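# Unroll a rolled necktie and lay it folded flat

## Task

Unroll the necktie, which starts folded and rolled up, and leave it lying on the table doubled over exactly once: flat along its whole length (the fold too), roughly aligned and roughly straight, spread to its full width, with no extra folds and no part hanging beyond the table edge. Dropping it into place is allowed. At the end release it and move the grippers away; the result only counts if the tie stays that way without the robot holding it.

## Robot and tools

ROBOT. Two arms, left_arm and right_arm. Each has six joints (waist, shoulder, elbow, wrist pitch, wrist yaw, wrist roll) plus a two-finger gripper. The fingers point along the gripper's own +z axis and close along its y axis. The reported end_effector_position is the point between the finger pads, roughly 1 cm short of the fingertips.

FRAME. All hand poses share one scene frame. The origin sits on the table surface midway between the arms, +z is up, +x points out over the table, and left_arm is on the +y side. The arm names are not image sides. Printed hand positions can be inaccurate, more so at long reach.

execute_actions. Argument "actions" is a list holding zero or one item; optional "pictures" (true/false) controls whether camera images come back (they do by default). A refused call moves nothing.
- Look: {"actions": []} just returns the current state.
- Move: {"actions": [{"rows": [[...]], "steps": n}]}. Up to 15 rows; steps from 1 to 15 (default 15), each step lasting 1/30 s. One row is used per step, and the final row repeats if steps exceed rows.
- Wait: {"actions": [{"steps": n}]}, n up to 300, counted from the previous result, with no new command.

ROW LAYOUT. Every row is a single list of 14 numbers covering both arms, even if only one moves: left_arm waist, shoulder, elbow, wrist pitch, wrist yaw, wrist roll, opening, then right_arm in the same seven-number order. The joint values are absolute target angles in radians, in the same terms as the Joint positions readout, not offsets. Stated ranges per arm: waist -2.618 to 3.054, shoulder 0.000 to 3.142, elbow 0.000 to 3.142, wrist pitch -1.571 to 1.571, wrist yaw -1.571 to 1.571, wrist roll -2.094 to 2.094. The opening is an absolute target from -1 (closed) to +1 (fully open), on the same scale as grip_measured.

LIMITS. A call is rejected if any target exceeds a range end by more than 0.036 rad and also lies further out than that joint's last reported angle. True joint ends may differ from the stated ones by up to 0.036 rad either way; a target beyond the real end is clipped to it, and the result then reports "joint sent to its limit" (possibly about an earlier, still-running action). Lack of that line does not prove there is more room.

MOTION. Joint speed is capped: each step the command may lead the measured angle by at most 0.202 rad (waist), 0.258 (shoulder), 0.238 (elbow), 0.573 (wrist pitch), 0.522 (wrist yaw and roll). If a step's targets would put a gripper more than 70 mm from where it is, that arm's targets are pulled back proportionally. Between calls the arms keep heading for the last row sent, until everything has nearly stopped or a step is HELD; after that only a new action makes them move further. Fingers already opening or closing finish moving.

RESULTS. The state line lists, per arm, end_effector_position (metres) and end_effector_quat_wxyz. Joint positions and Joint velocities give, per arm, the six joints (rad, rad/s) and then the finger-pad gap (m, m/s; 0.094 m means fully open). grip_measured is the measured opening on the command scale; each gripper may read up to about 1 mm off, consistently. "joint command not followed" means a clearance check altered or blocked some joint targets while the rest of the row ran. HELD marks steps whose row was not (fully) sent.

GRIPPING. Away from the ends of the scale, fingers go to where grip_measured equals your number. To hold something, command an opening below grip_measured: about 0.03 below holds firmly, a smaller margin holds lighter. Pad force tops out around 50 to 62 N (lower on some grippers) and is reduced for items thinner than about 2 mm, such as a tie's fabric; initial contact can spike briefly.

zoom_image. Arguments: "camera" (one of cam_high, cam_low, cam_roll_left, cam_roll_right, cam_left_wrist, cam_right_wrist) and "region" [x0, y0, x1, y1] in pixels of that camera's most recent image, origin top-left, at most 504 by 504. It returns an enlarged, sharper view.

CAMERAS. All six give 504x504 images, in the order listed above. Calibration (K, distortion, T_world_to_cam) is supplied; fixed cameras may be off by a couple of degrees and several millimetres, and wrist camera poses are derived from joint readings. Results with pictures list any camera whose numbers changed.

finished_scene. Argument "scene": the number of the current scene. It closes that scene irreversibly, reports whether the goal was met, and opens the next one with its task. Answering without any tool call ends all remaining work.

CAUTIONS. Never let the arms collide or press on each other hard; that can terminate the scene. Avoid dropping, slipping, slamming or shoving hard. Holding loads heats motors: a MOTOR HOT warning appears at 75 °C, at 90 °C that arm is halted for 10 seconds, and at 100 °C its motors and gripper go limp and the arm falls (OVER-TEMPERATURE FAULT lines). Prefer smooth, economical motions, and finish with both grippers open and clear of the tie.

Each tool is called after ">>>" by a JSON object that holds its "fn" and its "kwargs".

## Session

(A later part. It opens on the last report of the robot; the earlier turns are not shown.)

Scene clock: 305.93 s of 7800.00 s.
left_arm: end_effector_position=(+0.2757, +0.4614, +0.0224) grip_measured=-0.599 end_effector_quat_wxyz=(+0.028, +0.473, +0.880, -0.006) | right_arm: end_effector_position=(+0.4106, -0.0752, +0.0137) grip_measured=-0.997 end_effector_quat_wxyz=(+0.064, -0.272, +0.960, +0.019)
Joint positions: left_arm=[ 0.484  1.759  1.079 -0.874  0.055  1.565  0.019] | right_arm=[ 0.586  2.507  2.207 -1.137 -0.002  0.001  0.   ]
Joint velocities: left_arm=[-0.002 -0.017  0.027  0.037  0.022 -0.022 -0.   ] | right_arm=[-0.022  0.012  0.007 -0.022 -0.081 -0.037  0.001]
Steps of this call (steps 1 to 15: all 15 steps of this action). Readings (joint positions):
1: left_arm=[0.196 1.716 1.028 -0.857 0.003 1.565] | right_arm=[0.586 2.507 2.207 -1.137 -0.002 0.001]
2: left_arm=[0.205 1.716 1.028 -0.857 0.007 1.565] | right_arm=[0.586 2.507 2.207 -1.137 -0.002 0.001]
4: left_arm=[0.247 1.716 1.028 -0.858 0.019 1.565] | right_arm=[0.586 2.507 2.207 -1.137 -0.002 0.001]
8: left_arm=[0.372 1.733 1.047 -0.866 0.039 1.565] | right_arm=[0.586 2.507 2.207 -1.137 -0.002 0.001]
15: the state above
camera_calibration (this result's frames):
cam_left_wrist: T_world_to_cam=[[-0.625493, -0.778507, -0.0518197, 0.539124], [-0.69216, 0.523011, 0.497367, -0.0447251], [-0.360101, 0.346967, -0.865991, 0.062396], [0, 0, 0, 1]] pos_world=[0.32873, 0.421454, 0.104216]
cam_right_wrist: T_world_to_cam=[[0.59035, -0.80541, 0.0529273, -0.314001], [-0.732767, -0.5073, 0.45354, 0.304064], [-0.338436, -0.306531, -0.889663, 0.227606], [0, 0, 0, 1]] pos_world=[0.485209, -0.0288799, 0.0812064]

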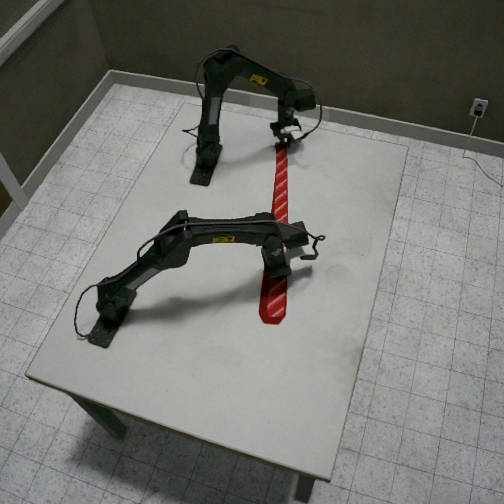

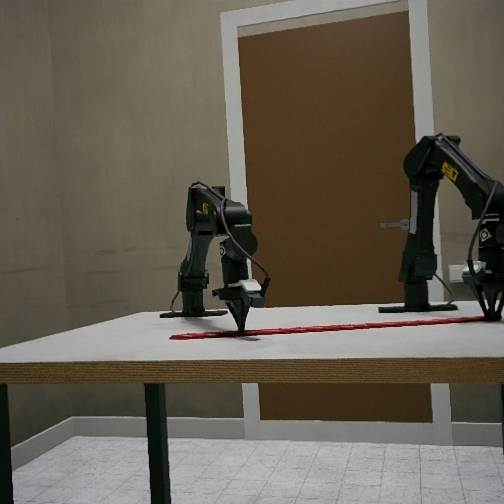

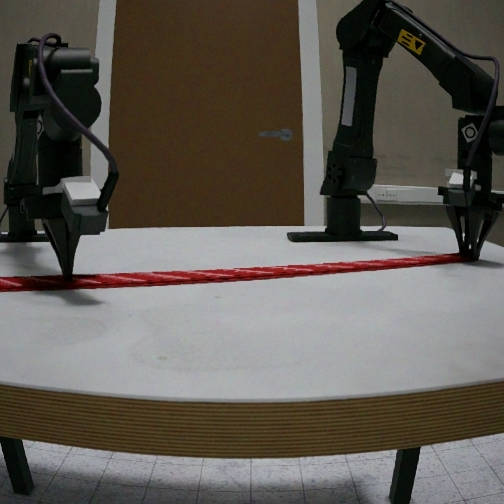

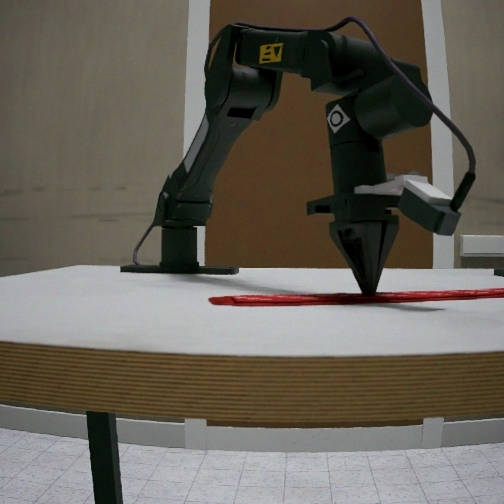

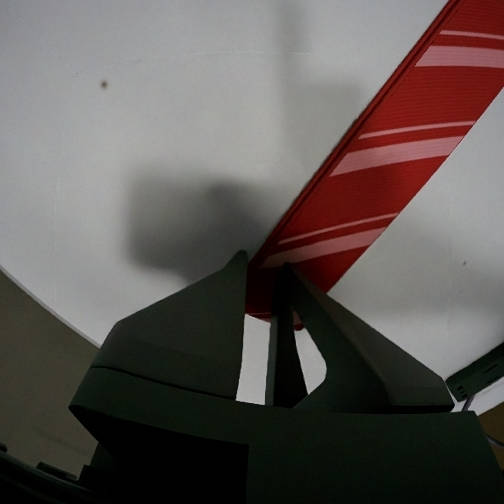

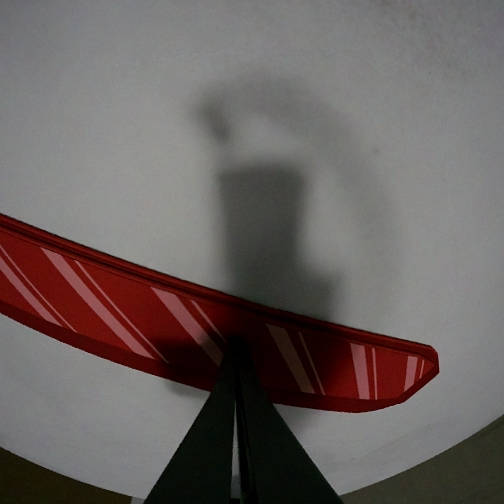

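>>> {"fn": "execute_actions", "kwargs": {"actions": [{"rows":[[0.505,1.79,1.105,-0.86,0,1.57,-0.6,0.58,2.55,2.2,-1.14,0,0,-1],[0.515,1.795,1.115,-0.86,0,1.57,-0.6,0.58,2.55,2.2,-1.14,0,0,-1],[0.525,1.8,1.12,-0.86,0,1.57,-0.6,0.58,2.55,2.2,-1.14,0,0,-1],[0.525,1.8,1.12,-0.86,0,1.57,-0.6,0.58,2.55,2.2,-1.14,0,0,-1],[0.525,1.8,1.12,-0.86,0,1.57,-0.6,0.58,2.55,2.2,-1.14,0,0,-1],[0.525,1.84,1.12,-0.86,0,1.57,-0.6,0.58,2.55,2.2,-1.14,0,0,-1],[0.525,1.87,1.12,-0.86,0,1.57,-0.6,0.58,2.55,2.2,-1.14,0,0,-1]],"steps":15}]}}

>>> {"fn": "zoom_image", "kwargs": {"camera": "cam_roll_left", "region": [380, 220, 504, 300]}}

>>> {"fn": "execute_actions", "kwargs": {"actions": [{"rows":[[0.5,1.76,1.1,-0.86,0,1.57,-0.6,0.58,2.55,2.2,-1.14,0,0,-1],[0.5,1.72,1.1,-0.86,0,1.57,-0.6,0.58,2.55,2.2,-1.14,0,0,-1],[0.5,1.58,1.1,-0.86,0,1.57,-0.6,0.58,2.55,2.2,-1.14,0,0,-1]],"steps":12}]}}

>>> {"fn": "zoom_image", "kwargs": {"camera": "cam_roll_left", "region": [380, 220, 504, 300]}}

Scene clock: 315.40 s of 7800.00 s.
left_arm: end_effector_position=(+0.2750, +0.4663, +0.0200) grip_measured=-0.599 end_effector_quat_wxyz=(+0.023, +0.463, +0.886, -0.028) | right_arm: end_effector_position=(+0.4106, -0.0752, +0.0137) grip_measured=-0.997 end_effector_quat_wxyz=(+0.064, -0.272, +0.960, +0.019)
Joint positions: left_arm=[ 0.506  1.809  1.129 -0.919  0.067  1.565  0.019] | right_arm=[ 0.586  2.507  2.207 -1.137 -0.002  0.001  0.   ]
Joint velocities: left_arm=[ 0.002  0.007 -0.012 -0.051 -0.095 -0.139 -0.001] | right_arm=[-0.002 -0.002  0.002 -0.051 -0.095  0.007  0.   ]
Steps of this call (steps 1 to 15: the robot went on to your last target; steps 16 to 110: nothing new was sent; then 5.30 s passed at rest; steps 111 to 125: all 15 steps of this action). Readings (joint positions):
111: left_arm=[0.484 1.759 1.080 -0.874 0.055 1.565] | right_arm=[0.586 2.507 2.207 -1.137 -0.002 0.001]
112: left_arm=[0.486 1.762 1.083 -0.877 0.055 1.565] | right_arm=[0.586 2.507 2.207 -1.137 -0.002 0.001]
114: left_arm=[0.497 1.772 1.095 -0.882 0.056 1.565] | right_arm=[0.586 2.507 2.207 -1.137 -0.002 0.001]
118: left_arm=[0.505 1.800 1.119 -0.905 0.067 1.565] | right_arm=[0.586 2.507 2.207 -1.137 -0.002 0.001]
125: the state above
camera_calibration (this result's frames):
cam_left_wrist: T_world_to_cam=[[-0.609221, -0.792975, -0.00634957, 0.543682], [-0.6888, 0.525184, 0.499737, -0.0485448], [-0.392944, 0.308824, -0.866154, 0.0852242], [0, 0, 0, 1]] pos_world=[0.331274, 0.430302, 0.101529]
cam_right_wrist: T_world_to_cam=[[0.59035, -0.80541, 0.0529273, -0.314001], [-0.732767, -0.5073, 0.45354, 0.304064], [-0.338436, -0.306531, -0.889663, 0.227606], [0, 0, 0, 1]] pos_world=[0.485209, -0.0288799, 0.0812064]

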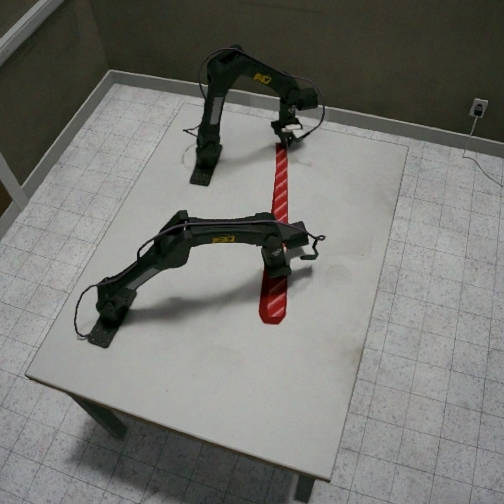

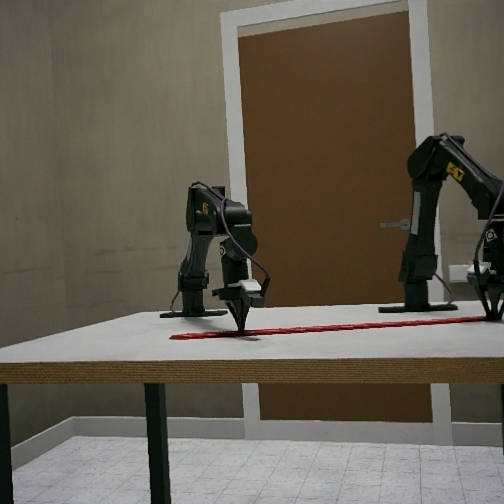

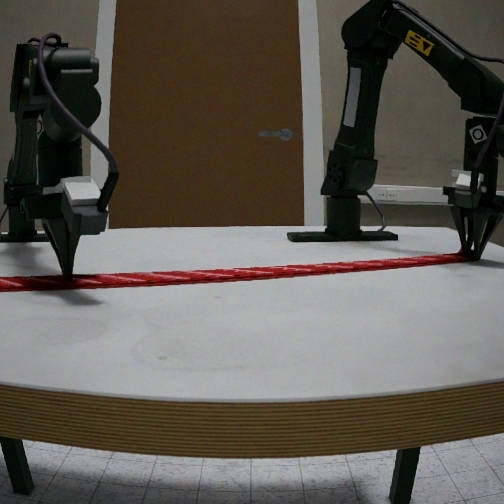

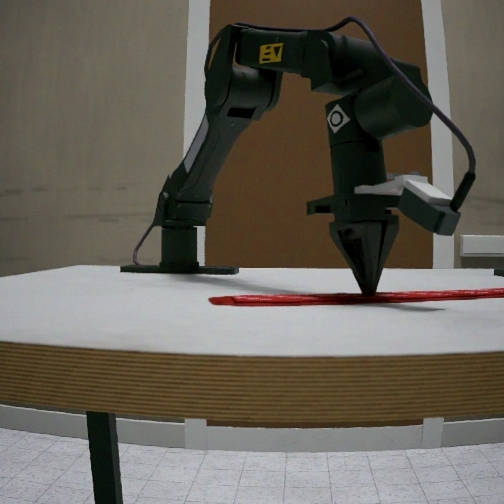

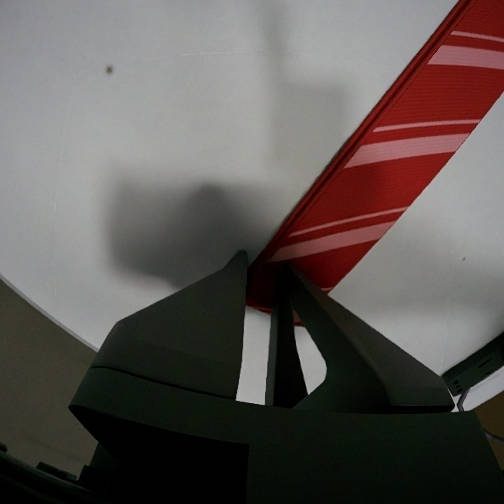

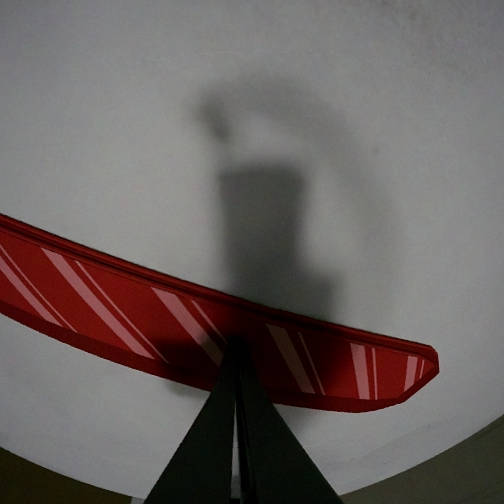

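Region (380, 220, 504, 300) of cam_roll_left's 504x504 image, scaled by 4.065, with more detail than that image has; it fills the top 325 rows of this view, and the rest is white.

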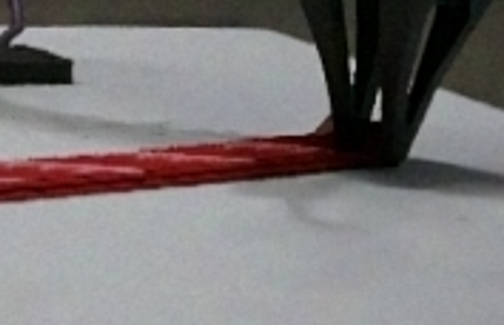

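Scene clock: 315.80 s of 7800.00 s.
left_arm: end_effector_position=(+0.2835, +0.4824, +0.0781) grip_measured=-0.599 end_effector_quat_wxyz=(+0.055, +0.464, +0.880, +0.092) | right_arm: end_effector_position=(+0.4106, -0.0752, +0.0137) grip_measured=-0.997 end_effector_quat_wxyz=(+0.064, -0.272, +0.960, +0.019)
Joint positions: left_arm=[ 0.501  1.581  1.093 -0.869  0.012  1.565  0.019] | right_arm=[ 0.586  2.507  2.207 -1.137 -0.002  0.001  0.   ]
Joint velocities: left_arm=[-0.002 -0.012  0.002  0.095 -0.051  0.022 -0.   ] | right_arm=[-0.007 -0.027 -0.002 -0.007 -0.051  0.037  0.001]
Steps of this call (steps 1 to 12: all 12 steps of this action). Readings (joint positions):
1: left_arm=[0.505 1.801 1.129 -0.918 0.067 1.565] | right_arm=[0.586 2.507 2.207 -1.137 -0.002 0.001]
2: left_arm=[0.503 1.787 1.122 -0.912 0.065 1.565] | right_arm=[0.586 2.507 2.207 -1.137 -0.002 0.001]
4: left_arm=[0.501 1.712 1.096 -0.898 0.051 1.565] | right_arm=[0.586 2.507 2.207 -1.137 -0.002 0.001]
8: left_arm=[0.501 1.584 1.093 -0.877 0.023 1.565] | right_arm=[0.586 2.507 2.207 -1.137 -0.002 0.001]
12: the state above
camera_calibration (this result's frames):
cam_left_wrist: T_world_to_cam=[[-0.587085, -0.76996, -0.249986, 0.563666], [-0.770432, 0.436623, 0.464537, -0.0115326], [-0.248525, 0.46532, -0.849536, 0.0161762], [0, 0, 0, 1]] pos_world=[0.326055, 0.431508, 0.160008]
cam_right_wrist: T_world_to_cam=[[0.59035, -0.80541, 0.0529273, -0.314001], [-0.732767, -0.5073, 0.45354, 0.304064], [-0.338436, -0.306531, -0.889663, 0.227606], [0, 0, 0, 1]] pos_world=[0.485209, -0.0288799, 0.0812064]

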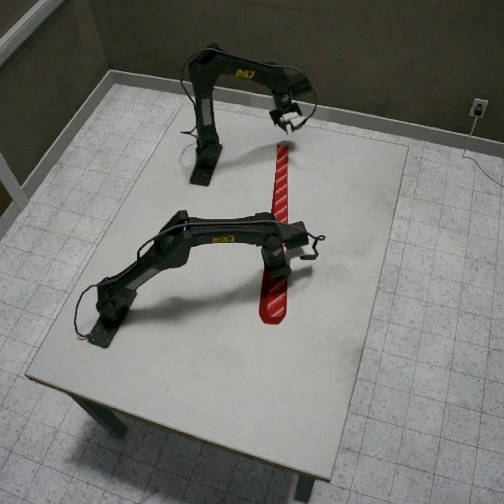

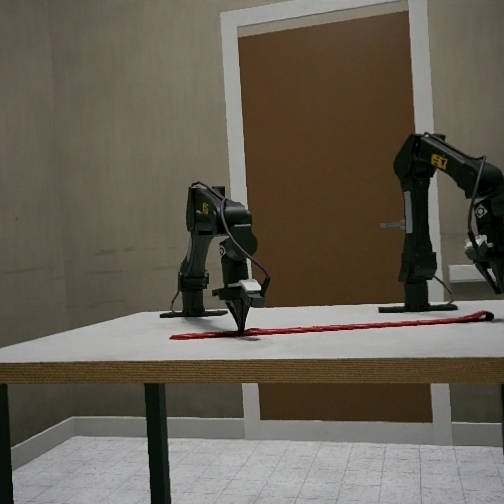

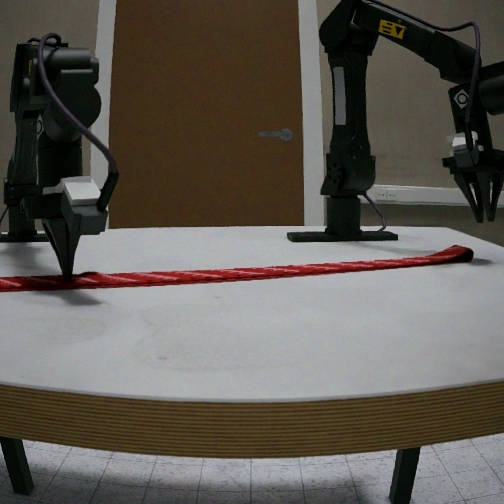

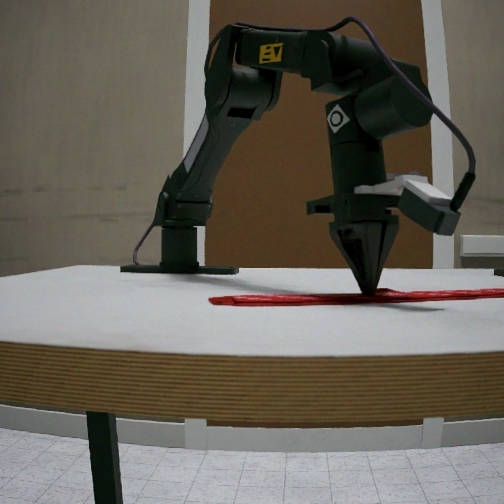

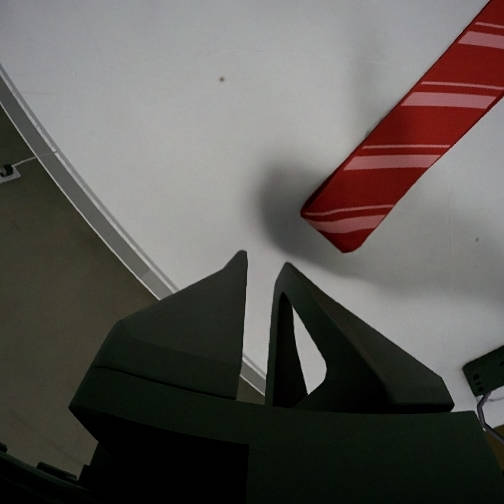

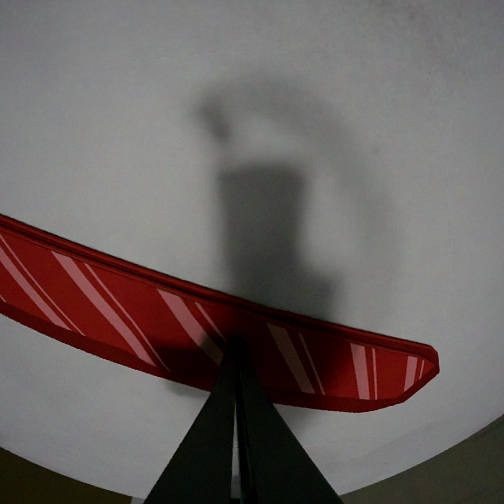

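Region (380, 220, 504, 300) of cam_roll_left's 504x504 image, scaled by 4.065, with more detail than that image has; it fills the top 325 rows of this view, and the rest is white.

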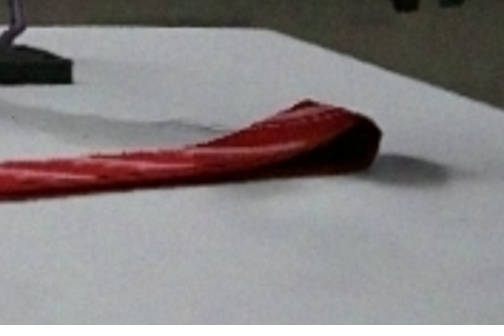

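>>> {"fn": "execute_actions", "kwargs": {"actions": [{"rows":[[0.3,1.6,1.04,-0.86,0,1.57,-0.6,0.58,2.55,2.2,-1.14,0,0,-1],[0.3,1.6,1.04,-0.86,0,1.57,-0.6,0.58,2.55,2.2,-1.14,0,0,-1],[0.3,1.6,1.04,-0.86,0,1.57,-0.6,0.58,2.55,2.2,-1.14,0,0,-1],[0.3,1.6,1.04,-0.86,0,1.57,-0.6,0.58,2.55,2.2,-1.14,0,0,-1],[0.3,1.6,1.04,-0.86,0,1.57,-0.6,0.58,2.55,2.2,-1.14,0,0,-1],[0.3,1.64,1.04,-0.86,0,1.57,-0.6,0.58,2.55,2.2,-1.14,0,0,-1],[0.3,1.68,1.04,-0.86,0,1.57,-0.6,0.58,2.55,2.2,-1.14,0,0,-1],[0.3,1.715,1.04,-0.86,0,1.57,-0.6,0.58,2.55,2.2,-1.14,0,0,-1],[0.3,1.715,1.04,-0.86,0,1.57,-0.6,0.58,2.55,2.2,-1.14,0,0,-1],[0.33,1.72,1.047,-0.86,0,1.57,-0.6,0.58,2.55,2.2,-1.14,0,0,-1],[0.36,1.725,1.055,-0.86,0,1.57,-0.6,0.58,2.55,2.2,-1.14,0,0,-1],[0.39,1.73,1.063,-0.86,0,1.57,-0.6,0.58,2.55,2.2,-1.14,0,0,-1],[0.42,1.737,1.072,-0.86,0,1.57,-0.6,0.58,2.55,2.2,-1.14,0,0,-1],[0.45,1.745,1.082,-0.86,0,1.57,-0.6,0.58,2.55,2.2,-1.14,0,0,-1],[0.48,1.752,1.092,-0.86,0,1.57,-0.6,0.58,2.55,2.2,-1.14,0,0,-1]],"steps":15}], "pictures": false}}

>>> {"fn": "execute_actions", "kwargs": {"actions": [{"rows":[[0.49,1.755,1.097,-0.86,0,1.57,-0.6,0.58,2.55,2.2,-1.14,0,0,-1]],"steps":10}]}}

>>> {"fn": "zoom_image", "kwargs": {"camera": "cam_roll_left", "region": [380, 220, 504, 300]}}

Scene clock: 341.27 s of 7800.00 s.
left_arm: end_effector_position=(+0.2816, +0.4462, +0.0240) grip_measured=-0.598 end_effector_quat_wxyz=(+0.017, +0.506, +0.862, +0.009) | right_arm: end_effector_position=(+0.4106, -0.0752, +0.0137) grip_measured=-0.997 end_effector_quat_wxyz=(+0.064, -0.272, +0.960, +0.019)
Joint positions: left_arm=[ 0.41   1.735  1.058 -0.862  0.02   1.566  0.019] | right_arm=[ 0.586  2.507  2.207 -1.137 -0.002  0.001  0.   ]
Joint velocities: left_arm=[ 0.911  0.085  0.125 -0.037 -0.022 -0.007  0.001] | right_arm=[ 0.012  0.002  0.007 -0.037 -0.007 -0.007  0.001]
Steps of this call (steps 1 to 15: the robot went on to your last target; steps 16 to 110: nothing new was sent; then 21.30 s passed at rest; steps 111 to 125: all 15 steps of this action). Readings (joint positions):
111: left_arm=[0.479 1.581 1.087 -0.862 -0.010 1.565] | right_arm=[0.586 2.507 2.207 -1.137 -0.002 0.001]
112: left_arm=[0.432 1.582 1.078 -0.856 -0.017 1.565] | right_arm=[0.586 2.507 2.207 -1.137 -0.002 0.001]
114: left_arm=[0.330 1.590 1.059 -0.854 -0.009 1.566] | right_arm=[0.586 2.507 2.207 -1.137 -0.002 0.001]
118: left_arm=[0.286 1.640 1.048 -0.858 0.004 1.566] | right_arm=[0.586 2.507 2.207 -1.137 -0.002 0.001]
125: the state above

Scene clock: 341.60 s of 7800.00 s.
left_arm: end_effector_position=(+0.2701, +0.4730, +0.0233) grip_measured=-0.598 end_effector_quat_wxyz=(+0.009, +0.468, +0.883, +0.014) | right_arm: end_effector_position=(+0.4106, -0.0752, +0.0137) grip_measured=-0.997 end_effector_quat_wxyz=(+0.064, -0.272, +0.960, +0.019)
Joint positions: left_arm=[ 0.495  1.749  1.071 -0.859  0.003  1.566  0.019] | right_arm=[ 0.586  2.507  2.207 -1.137 -0.002  0.001  0.   ]
Joint velocities: left_arm=[ 0.012 -0.002 -0.012  0.066  0.037  0.051 -0.001] | right_arm=[ 0.002  0.002  0.002  0.022  0.022 -0.022  0.001]
Steps of this call (steps 1 to 10: all 10 steps of this action). Readings (joint positions):
1: left_arm=[0.441 1.738 1.063 -0.862 0.019 1.566] | right_arm=[0.586 2.507 2.207 -1.137 -0.002 0.001]
2: left_arm=[0.466 1.742 1.068 -0.861 0.017 1.566] | right_arm=[0.586 2.507 2.207 -1.137 -0.002 0.001]
4: left_arm=[0.493 1.746 1.071 -0.860 0.007 1.566] | right_arm=[0.586 2.507 2.207 -1.137 -0.002 0.001]
8: left_arm=[0.495 1.749 1.071 -0.859 0.003 1.566] | right_arm=[0.586 2.507 2.207 -1.137 -0.002 0.001]
10: the state above
camera_calibration (this result's frames):
cam_left_wrist: T_world_to_cam=[[-0.616833, -0.782615, -0.0838483, 0.545012], [-0.690753, 0.487182, 0.534335, -0.0394121], [-0.377329, 0.387514, -0.841104, 0.0419926], [0, 0, 0, 1]] pos_world=[0.324803, 0.429463, 0.102078]
cam_right_wrist: T_world_to_cam=[[0.59035, -0.80541, 0.0529273, -0.314001], [-0.732767, -0.5073, 0.45354, 0.304064], [-0.338436, -0.306531, -0.889663, 0.227606], [0, 0, 0, 1]] pos_world=[0.485209, -0.0288799, 0.0812064]

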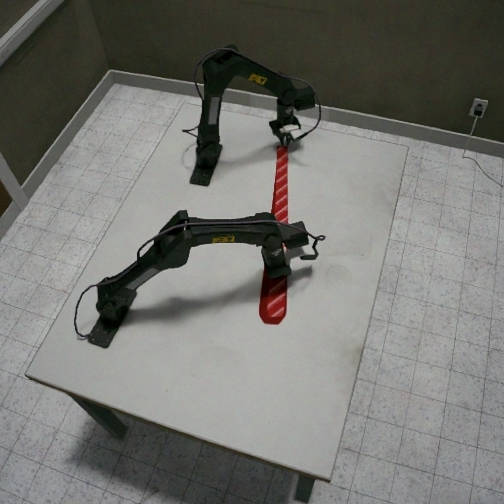

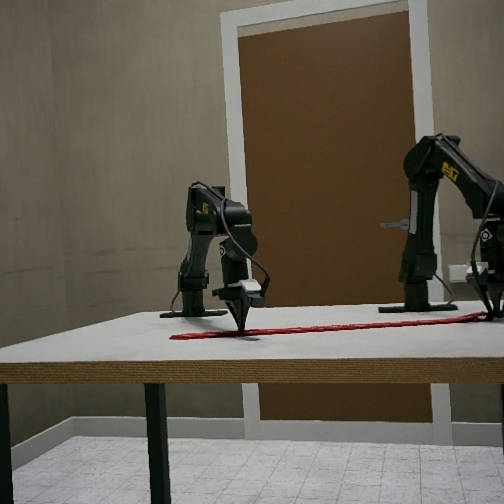

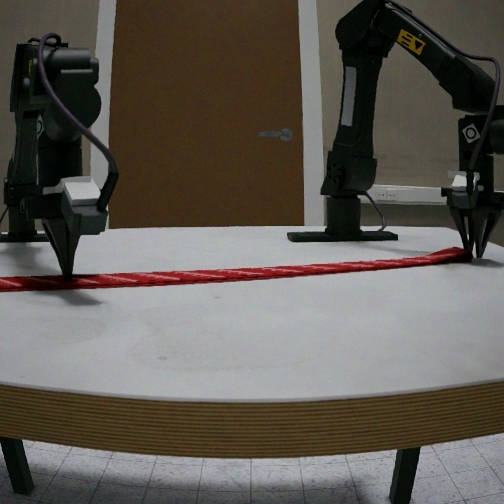

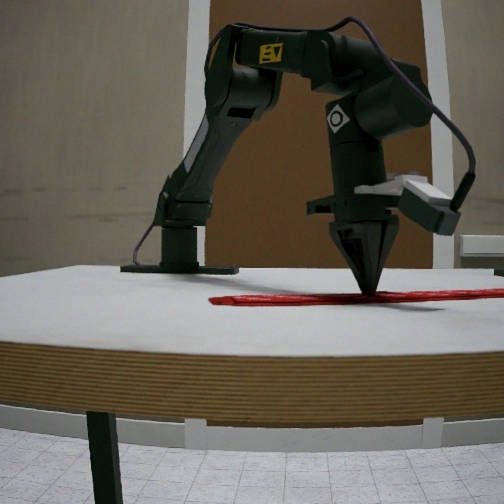

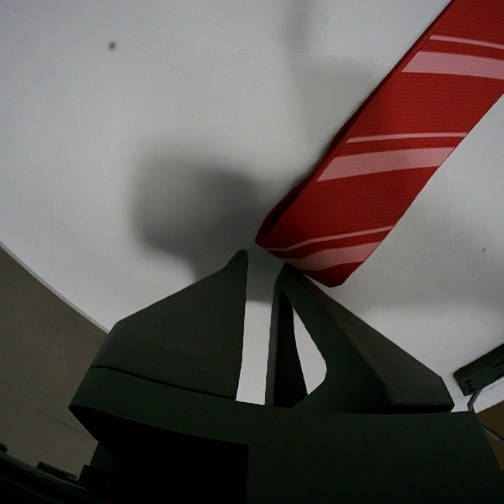

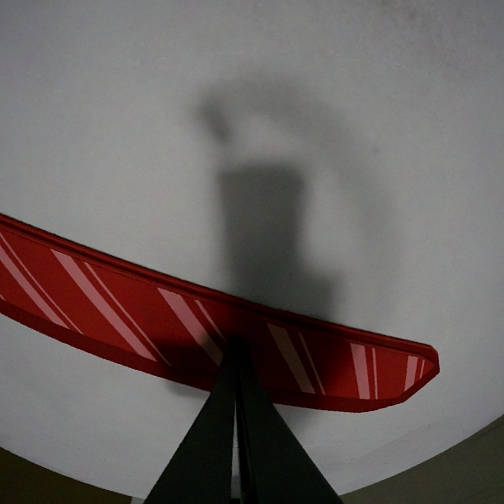

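Region (380, 220, 504, 300) of cam_roll_left's 504x504 image, scaled by 4.065, with more detail than that image has; it fills the top 325 rows of this view, and the rest is white.

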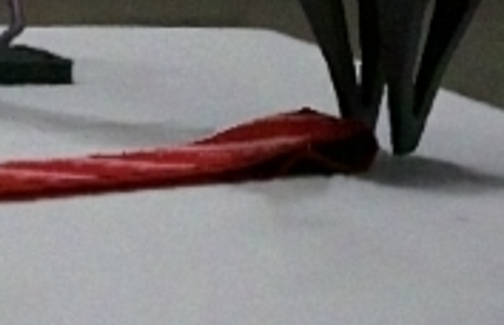

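>>> {"fn": "execute_actions", "kwargs": {"actions": [{"rows":[[0.4,1.64,1.06,-0.86,0,1.57,-0.6,0.58,2.55,2.2,-1.14,0,0,-1],[0.33,1.62,1.047,-0.86,0,1.57,-0.6,0.58,2.55,2.2,-1.14,0,0,-1],[0.33,1.62,1.047,-0.86,0,1.57,-0.6,0.58,2.55,2.2,-1.14,0,0,-1],[0.33,1.62,1.047,-0.86,0,1.57,-0.6,0.58,2.55,2.2,-1.14,0,0,-1],[0.33,1.62,1.047,-0.86,0,1.57,-0.6,0.58,2.55,2.2,-1.14,0,0,-1],[0.33,1.62,1.047,-0.86,0,1.57,-0.6,0.58,2.55,2.2,-1.14,0,0,-1],[0.33,1.68,1.047,-0.86,0,1.57,-0.6,0.58,2.55,2.2,-1.14,0,0,-1],[0.33,1.725,1.047,-0.86,0,1.57,-0.6,0.58,2.55,2.2,-1.14,0,0,-1],[0.33,1.725,1.047,-0.86,0,1.57,-0.6,0.58,2.55,2.2,-1.14,0,0,-1],[0.33,1.725,1.047,-0.86,0,1.57,-0.6,0.58,2.55,2.2,-1.14,0,0,-1],[0.36,1.73,1.058,-0.86,0,1.57,-0.6,0.58,2.55,2.2,-1.14,0,0,-1],[0.39,1.737,1.069,-0.86,0,1.57,-0.6,0.58,2.55,2.2,-1.14,0,0,-1],[0.42,1.745,1.08,-0.86,0,1.57,-0.6,0.58,2.55,2.2,-1.14,0,0,-1],[0.44,1.752,1.09,-0.86,0,1.57,-0.6,0.58,2.55,2.2,-1.14,0,0,-1],[0.455,1.76,1.098,-0.86,0,1.57,-0.6,0.58,2.55,2.2,-1.14,0,0,-1]],"steps":15}], "pictures": false}}

>>> {"fn": "execute_actions", "kwargs": {"actions": [{"rows":[[0.455,1.76,1.098,-0.86,0,1.57,-0.6,0.58,2.55,2.2,-1.14,0,0,-1]],"steps":10}]}}

>>> {"fn": "zoom_image", "kwargs": {"camera": "cam_roll_left", "region": [380, 220, 504, 300]}}

Scene clock: 355.50 s of 7800.00 s.
left_arm: end_effector_position=(+0.2800, +0.4480, +0.0197) grip_measured=-0.598 end_effector_quat_wxyz=(+0.006, +0.507, +0.862, +0.009) | right_arm: end_effector_position=(+0.4106, -0.0752, +0.0137) grip_measured=-0.997 end_effector_quat_wxyz=(+0.064, -0.272, +0.960, +0.019)
Joint positions: left_arm=[ 0.406  1.749  1.056 -0.856  0.002  1.566  0.019] | right_arm=[ 0.586  2.507  2.207 -1.137 -0.002  0.001  0.   ]
Joint velocities: left_arm=[ 0.745  0.159  0.1   -0.139 -0.022  0.051 -0.001] | right_arm=[ 0.007 -0.022 -0.012  0.022  0.022  0.007 -0.   ]
Steps of this call (steps 1 to 15: the robot went on to your last target; steps 16 to 110: nothing new was sent; then 9.73 s passed at rest; steps 111 to 125: all 15 steps of this action). Readings (joint positions):
111: left_arm=[0.486 1.740 1.069 -0.857 -0.003 1.566] | right_arm=[0.586 2.507 2.207 -1.137 -0.002 0.001]
112: left_arm=[0.458 1.721 1.061 -0.856 -0.012 1.566] | right_arm=[0.586 2.507 2.207 -1.137 -0.002 0.001]
114: left_arm=[0.375 1.672 1.054 -0.858 -0.012 1.566] | right_arm=[0.586 2.507 2.207 -1.137 -0.002 0.001]
118: left_arm=[0.317 1.650 1.054 -0.855 -0.000 1.566] | right_arm=[0.586 2.507 2.207 -1.137 -0.002 0.001]
125: the state above

Scene clock: 355.83 s of 7800.00 s.
left_arm: end_effector_position=(+0.2749, +0.4649, +0.0206) grip_measured=-0.598 end_effector_quat_wxyz=(+0.004, +0.484, +0.875, +0.013) | right_arm: end_effector_position=(+0.4106, -0.0752, +0.0137) grip_measured=-0.997 end_effector_quat_wxyz=(+0.064, -0.272, +0.960, +0.019)
Joint positions: left_arm=[ 0.46   1.758  1.07  -0.856 -0.005  1.566  0.019] | right_arm=[ 0.586  2.507  2.207 -1.137 -0.002  0.001  0.   ]
Joint velocities: left_arm=[ 0.012 -0.017 -0.002  0.007  0.037  0.037  0.   ] | right_arm=[-0.007 -0.007 -0.002 -0.066  0.051 -0.051 -0.001]
Steps of this call (steps 1 to 10: all 10 steps of this action). Readings (joint positions):
1: left_arm=[0.430 1.754 1.060 -0.856 0.000 1.566] | right_arm=[0.586 2.507 2.207 -1.137 -0.002 0.001]
2: left_arm=[0.447 1.757 1.063 -0.856 -0.002 1.566] | right_arm=[0.586 2.507 2.207 -1.137 -0.002 0.001]
4: left_arm=[0.460 1.758 1.068 -0.856 -0.005 1.566] | right_arm=[0.586 2.507 2.207 -1.137 -0.002 0.001]
8: left_arm=[0.460 1.758 1.070 -0.856 -0.005 1.566] | right_arm=[0.586 2.507 2.207 -1.137 -0.002 0.001]
10: the state above
camera_calibration (this result's frames):
cam_left_wrist: T_world_to_cam=[[-0.645107, -0.759877, -0.0801506, 0.53856], [-0.667728, 0.509644, 0.542588, -0.0476432], [-0.371452, 0.403546, -0.836166, 0.0355736], [0, 0, 0, 1]] pos_world=[0.32883, 0.419165, 0.098762]
cam_right_wrist: T_world_to_cam=[[0.59035, -0.80541, 0.0529273, -0.314001], [-0.732767, -0.5073, 0.45354, 0.304064], [-0.338436, -0.306531, -0.889663, 0.227606], [0, 0, 0, 1]] pos_world=[0.485209, -0.0288799, 0.0812064]

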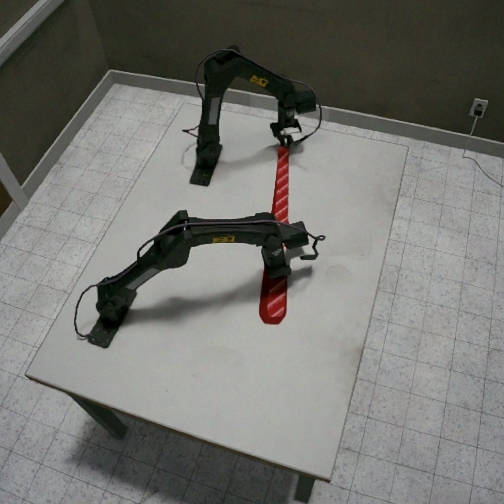

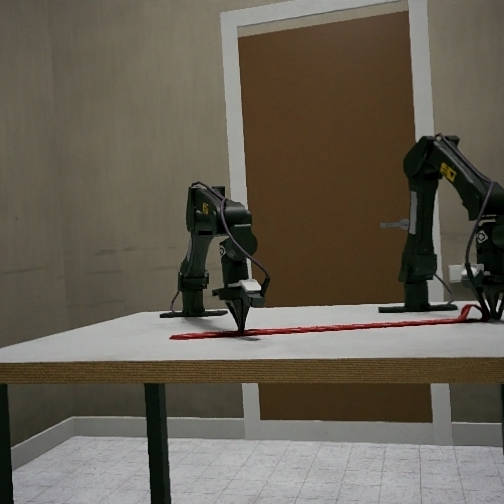

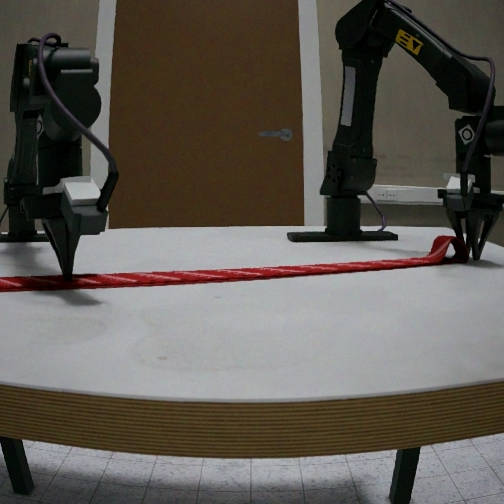

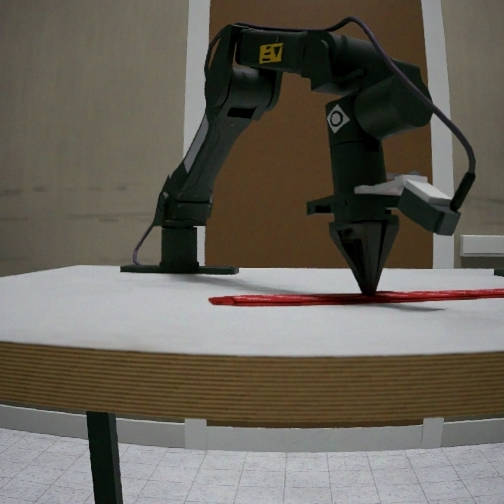

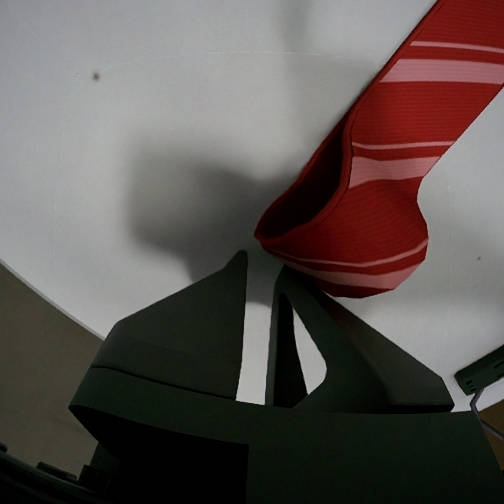

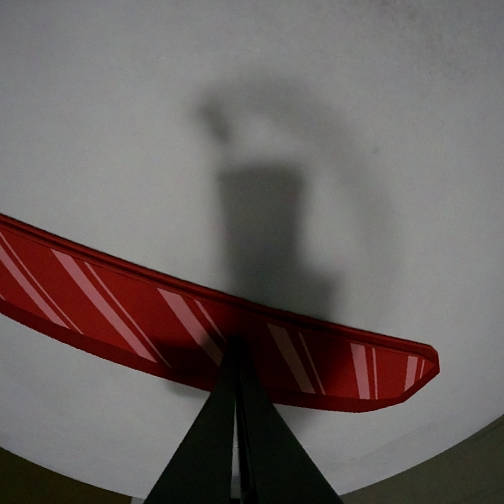

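Region (380, 220, 504, 300) of cam_roll_left's 504x504 image, scaled by 4.065, with more detail than that image has; it fills the top 325 rows of this view, and the rest is white.

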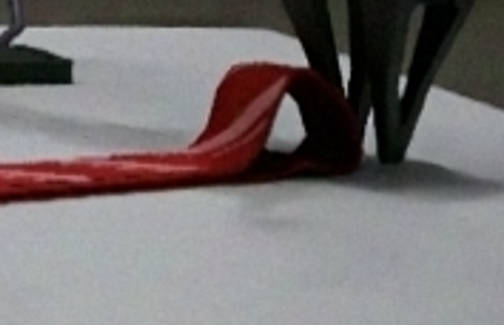

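>>> {"fn": "execute_actions", "kwargs": {"actions": [{"rows":[[0.46,1.6,1.07,-0.86,0,1.57,-0.6,0.58,2.55,2.2,-1.14,0,0,-1],[0.46,1.5,1.07,-0.86,0,1.57,-0.6,0.58,2.55,2.2,-1.14,0,0,-1],[0.46,1.45,1.07,-0.86,0,1.57,-0.6,0.58,2.55,2.2,-1.14,0,0,-1],[0.46,1.45,1.07,-0.86,0,1.57,-0.6,0.58,2.55,2.2,-1.14,0,0,-1],[0.46,1.45,1.07,-0.86,0,1.57,-0.6,0.58,2.55,2.2,-1.14,0,0,-1],[0.46,1.45,1.07,-0.86,0,1.57,-0.6,0.58,2.55,2.2,-1.14,0,0,-1],[0.14,1.45,1.02,-0.86,0,1.57,-0.6,0.58,2.55,2.2,-1.14,0,0,-1]],"steps":15}], "pictures": false}}

>>> {"fn": "execute_actions", "kwargs": {"actions": [{"rows":[[0.14,1.5,1.02,-0.86,0,1.57,-0.6,0.58,2.55,2.2,-1.14,0,0,-1],[0.14,1.5,1.02,-0.86,0,1.57,-0.6,0.58,2.55,2.2,-1.14,0,0,-1],[0.14,1.56,1.02,-0.86,0,1.57,-0.6,0.58,2.55,2.2,-1.14,0,0,-1],[0.14,1.56,1.02,-0.86,0,1.57,-0.6,0.58,2.55,2.2,-1.14,0,0,-1],[0.14,1.62,1.02,-0.86,0,1.57,-0.6,0.58,2.55,2.2,-1.14,0,0,-1],[0.14,1.67,1.02,-0.86,0,1.57,-0.6,0.58,2.55,2.2,-1.14,0,0,-1],[0.14,1.72,1.02,-0.86,0,1.57,-0.6,0.58,2.55,2.2,-1.14,0,0,-1]],"steps":15}], "pictures": false}}

>>> {"fn": "execute_actions", "kwargs": {"actions": [{"rows":[[0.17,1.722,1.02,-0.86,0,1.57,-0.6,0.58,2.55,2.2,-1.14,0,0,-1],[0.2,1.725,1.022,-0.86,0,1.57,-0.6,0.58,2.55,2.2,-1.14,0,0,-1],[0.23,1.728,1.027,-0.86,0,1.57,-0.6,0.58,2.55,2.2,-1.14,0,0,-1],[0.26,1.732,1.032,-0.86,0,1.57,-0.6,0.58,2.55,2.2,-1.14,0,0,-1],[0.29,1.737,1.038,-0.86,0,1.57,-0.6,0.58,2.55,2.2,-1.14,0,0,-1],[0.32,1.742,1.045,-0.86,0,1.57,-0.6,0.58,2.55,2.2,-1.14,0,0,-1],[0.35,1.749,1.053,-0.86,0,1.57,-0.6,0.58,2.55,2.2,-1.14,0,0,-1],[0.38,1.757,1.062,-0.86,0,1.57,-0.6,0.58,2.55,2.2,-1.14,0,0,-1],[0.41,1.765,1.072,-0.86,0,1.57,-0.6,0.58,2.55,2.2,-1.14,0,0,-1],[0.44,1.773,1.082,-0.86,0,1.57,-0.6,0.58,2.55,2.2,-1.14,0,0,-1],[0.46,1.78,1.09,-0.86,0,1.57,-0.6,0.58,2.55,2.2,-1.14,0,0,-1]],"steps":15}]}}

>>> {"fn": "zoom_image", "kwargs": {"camera": "cam_roll_left", "region": [380, 220, 504, 300]}}

Scene clock: 377.50 s of 7800.00 s.
left_arm: end_effector_position=(+0.3184, +0.3716, +0.0968) grip_measured=-0.598 end_effector_quat_wxyz=(+0.094, +0.616, +0.774, +0.113) | right_arm: end_effector_position=(+0.4106, -0.0752, +0.0137) grip_measured=-0.997 end_effector_quat_wxyz=(+0.064, -0.272, +0.960, +0.019)
Joint positions: left_arm=[ 0.126  1.447  1.023 -0.851  0.004  1.566  0.019] | right_arm=[ 0.586  2.507  2.207 -1.137 -0.002  0.001  0.   ]
Joint velocities: left_arm=[ 0.081 -0.012 -0.042 -0.081  0.066  0.007 -0.   ] | right_arm=[-0.017 -0.017 -0.002 -0.022  0.007  0.007 -0.001]
Steps of this call (steps 1 to 15: the robot went on to your last target; steps 16 to 110: nothing new was sent; then 17.50 s passed at rest; steps 111 to 125: all 15 steps of this action). Readings (joint positions):
111: left_arm=[0.460 1.743 1.067 -0.853 -0.005 1.566] | right_arm=[0.586 2.507 2.207 -1.137 -0.002 0.001]
112: left_arm=[0.460 1.705 1.058 -0.853 -0.005 1.566] | right_arm=[0.586 2.507 2.207 -1.137 -0.002 0.001]
114: left_arm=[0.460 1.579 1.050 -0.861 -0.005 1.566] | right_arm=[0.586 2.507 2.207 -1.137 -0.002 0.001]
118: left_arm=[0.382 1.436 1.062 -0.848 -0.026 1.566] | right_arm=[0.586 2.507 2.207 -1.137 -0.002 0.001]
125: the state above

Scene clock: 378.00 s of 7800.00 s.
left_arm: end_effector_position=(+0.3037, +0.3703, +0.0229) grip_measured=-0.598 end_effector_quat_wxyz=(+0.011, +0.620, +0.784, +0.011) | right_arm: end_effector_position=(+0.4106, -0.0752, +0.0137) grip_measured=-0.997 end_effector_quat_wxyz=(+0.064, -0.272, +0.960, +0.019)
Joint positions: left_arm=[ 0.132  1.715  1.029 -0.854  0.003  1.566  0.019] | right_arm=[ 0.586  2.507  2.207 -1.137 -0.002  0.001  0.   ]
Joint velocities: left_arm=[ 0.002 -0.002  0.002 -0.037  0.007  0.007  0.   ] | right_arm=[ 0.007 -0.002  0.007  0.007  0.022 -0.007  0.   ]
Steps of this call (steps 1 to 15: all 15 steps of this action). Readings (joint positions):
1: left_arm=[0.129 1.452 1.023 -0.854 0.004 1.566] | right_arm=[0.586 2.507 2.207 -1.137 -0.002 0.001]
2: left_arm=[0.131 1.462 1.023 -0.854 0.004 1.566] | right_arm=[0.586 2.507 2.207 -1.137 -0.002 0.001]
4: left_arm=[0.132 1.503 1.023 -0.853 0.004 1.566] | right_arm=[0.586 2.507 2.207 -1.137 -0.002 0.001]
8: left_arm=[0.132 1.663 1.023 -0.852 0.004 1.566] | right_arm=[0.586 2.507 2.207 -1.137 -0.002 0.001]
15: the state above

Scene clock: 378.50 s of 7800.00 s.
left_arm: end_effector_position=(+0.2799, +0.4547, +0.0224) grip_measured=-0.598 end_effector_quat_wxyz=(+0.025, +0.488, +0.873, -0.002) | right_arm: end_effector_position=(+0.4106, -0.0752, +0.0137) grip_measured=-0.997 end_effector_quat_wxyz=(+0.064, -0.272, +0.960, +0.019)
Joint positions: left_arm=[ 0.452  1.756  1.075 -0.869  0.046  1.566  0.019] | right_arm=[ 0.586  2.507  2.207 -1.137 -0.002  0.001  0.   ]
Joint velocities: left_arm=[ 0.017  0.012  0.012  0.037 -0.022  0.051  0.   ] | right_arm=[-0.022  0.002 -0.007 -0.066 -0.037  0.051  0.   ]
Steps of this call (steps 1 to 15: all 15 steps of this action). Readings (joint positions):
1: left_arm=[0.135 1.715 1.029 -0.854 0.003 1.566] | right_arm=[0.586 2.507 2.207 -1.137 -0.002 0.001]
2: left_arm=[0.145 1.715 1.029 -0.854 0.006 1.566] | right_arm=[0.586 2.507 2.207 -1.137 -0.002 0.001]
4: left_arm=[0.188 1.715 1.029 -0.854 0.012 1.566] | right_arm=[0.586 2.507 2.207 -1.137 -0.002 0.001]
8: left_arm=[0.315 1.722 1.036 -0.859 0.029 1.566] | right_arm=[0.586 2.507 2.207 -1.137 -0.002 0.001]
15: the state above
camera_calibration (this result's frames):
cam_left_wrist: T_world_to_cam=[[-0.650583, -0.757107, -0.0594144, 0.533971], [-0.674486, 0.540085, 0.503365, -0.0511706], [-0.349013, 0.367555, -0.862029, 0.0537206], [0, 0, 0, 1]] pos_world=[0.331628, 0.412164, 0.103792]
cam_right_wrist: T_world_to_cam=[[0.59035, -0.80541, 0.0529273, -0.314001], [-0.732767, -0.5073, 0.45354, 0.304064], [-0.338436, -0.306531, -0.889663, 0.227606], [0, 0, 0, 1]] pos_world=[0.485209, -0.0288799, 0.0812064]

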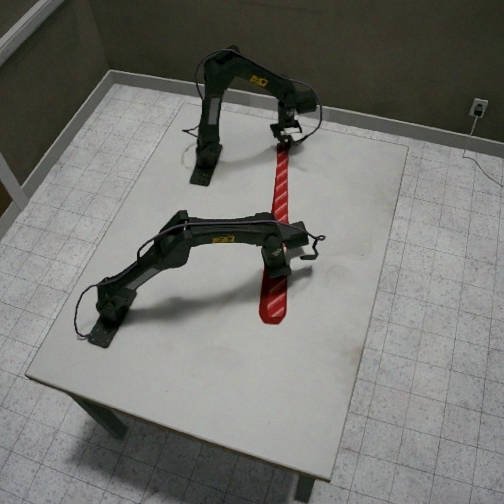

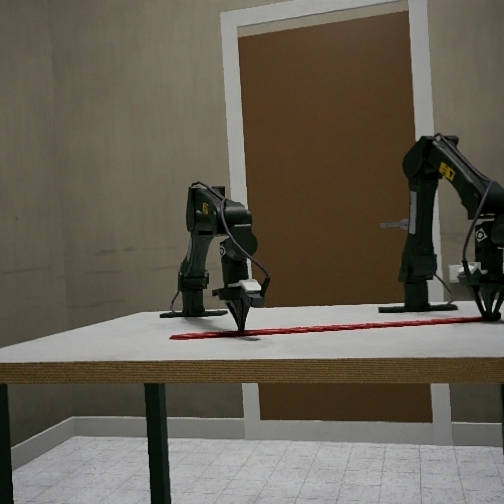

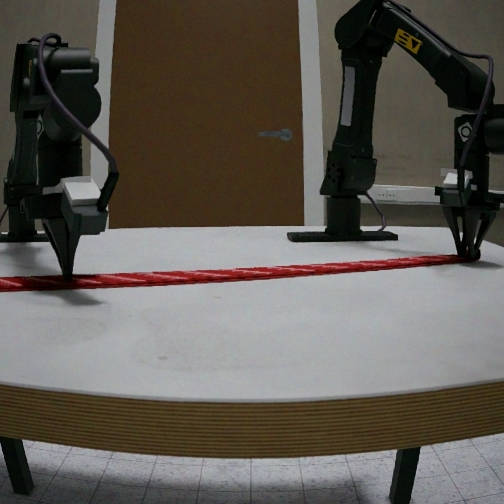

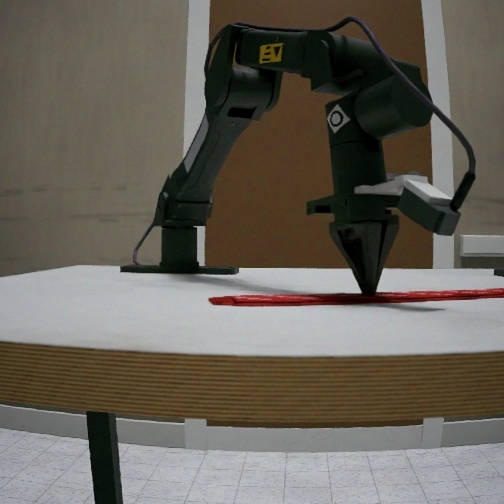

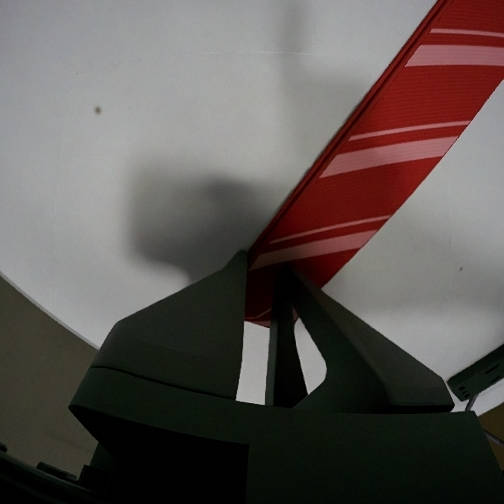

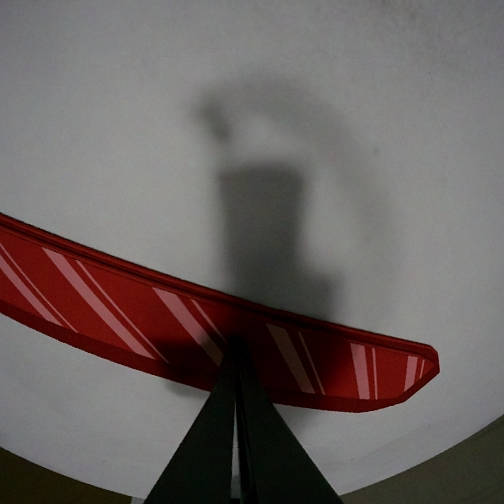

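Region (380, 220, 504, 300) of cam_roll_left's 504x504 image, scaled by 4.065, with more detail than that image has; it fills the top 325 rows of this view, and the rest is white.

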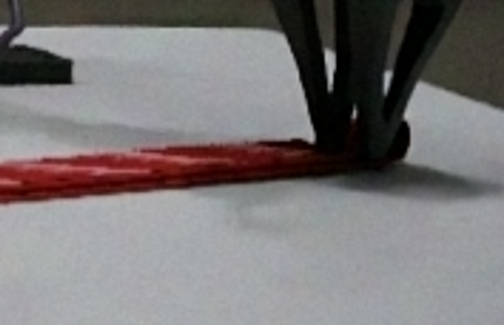

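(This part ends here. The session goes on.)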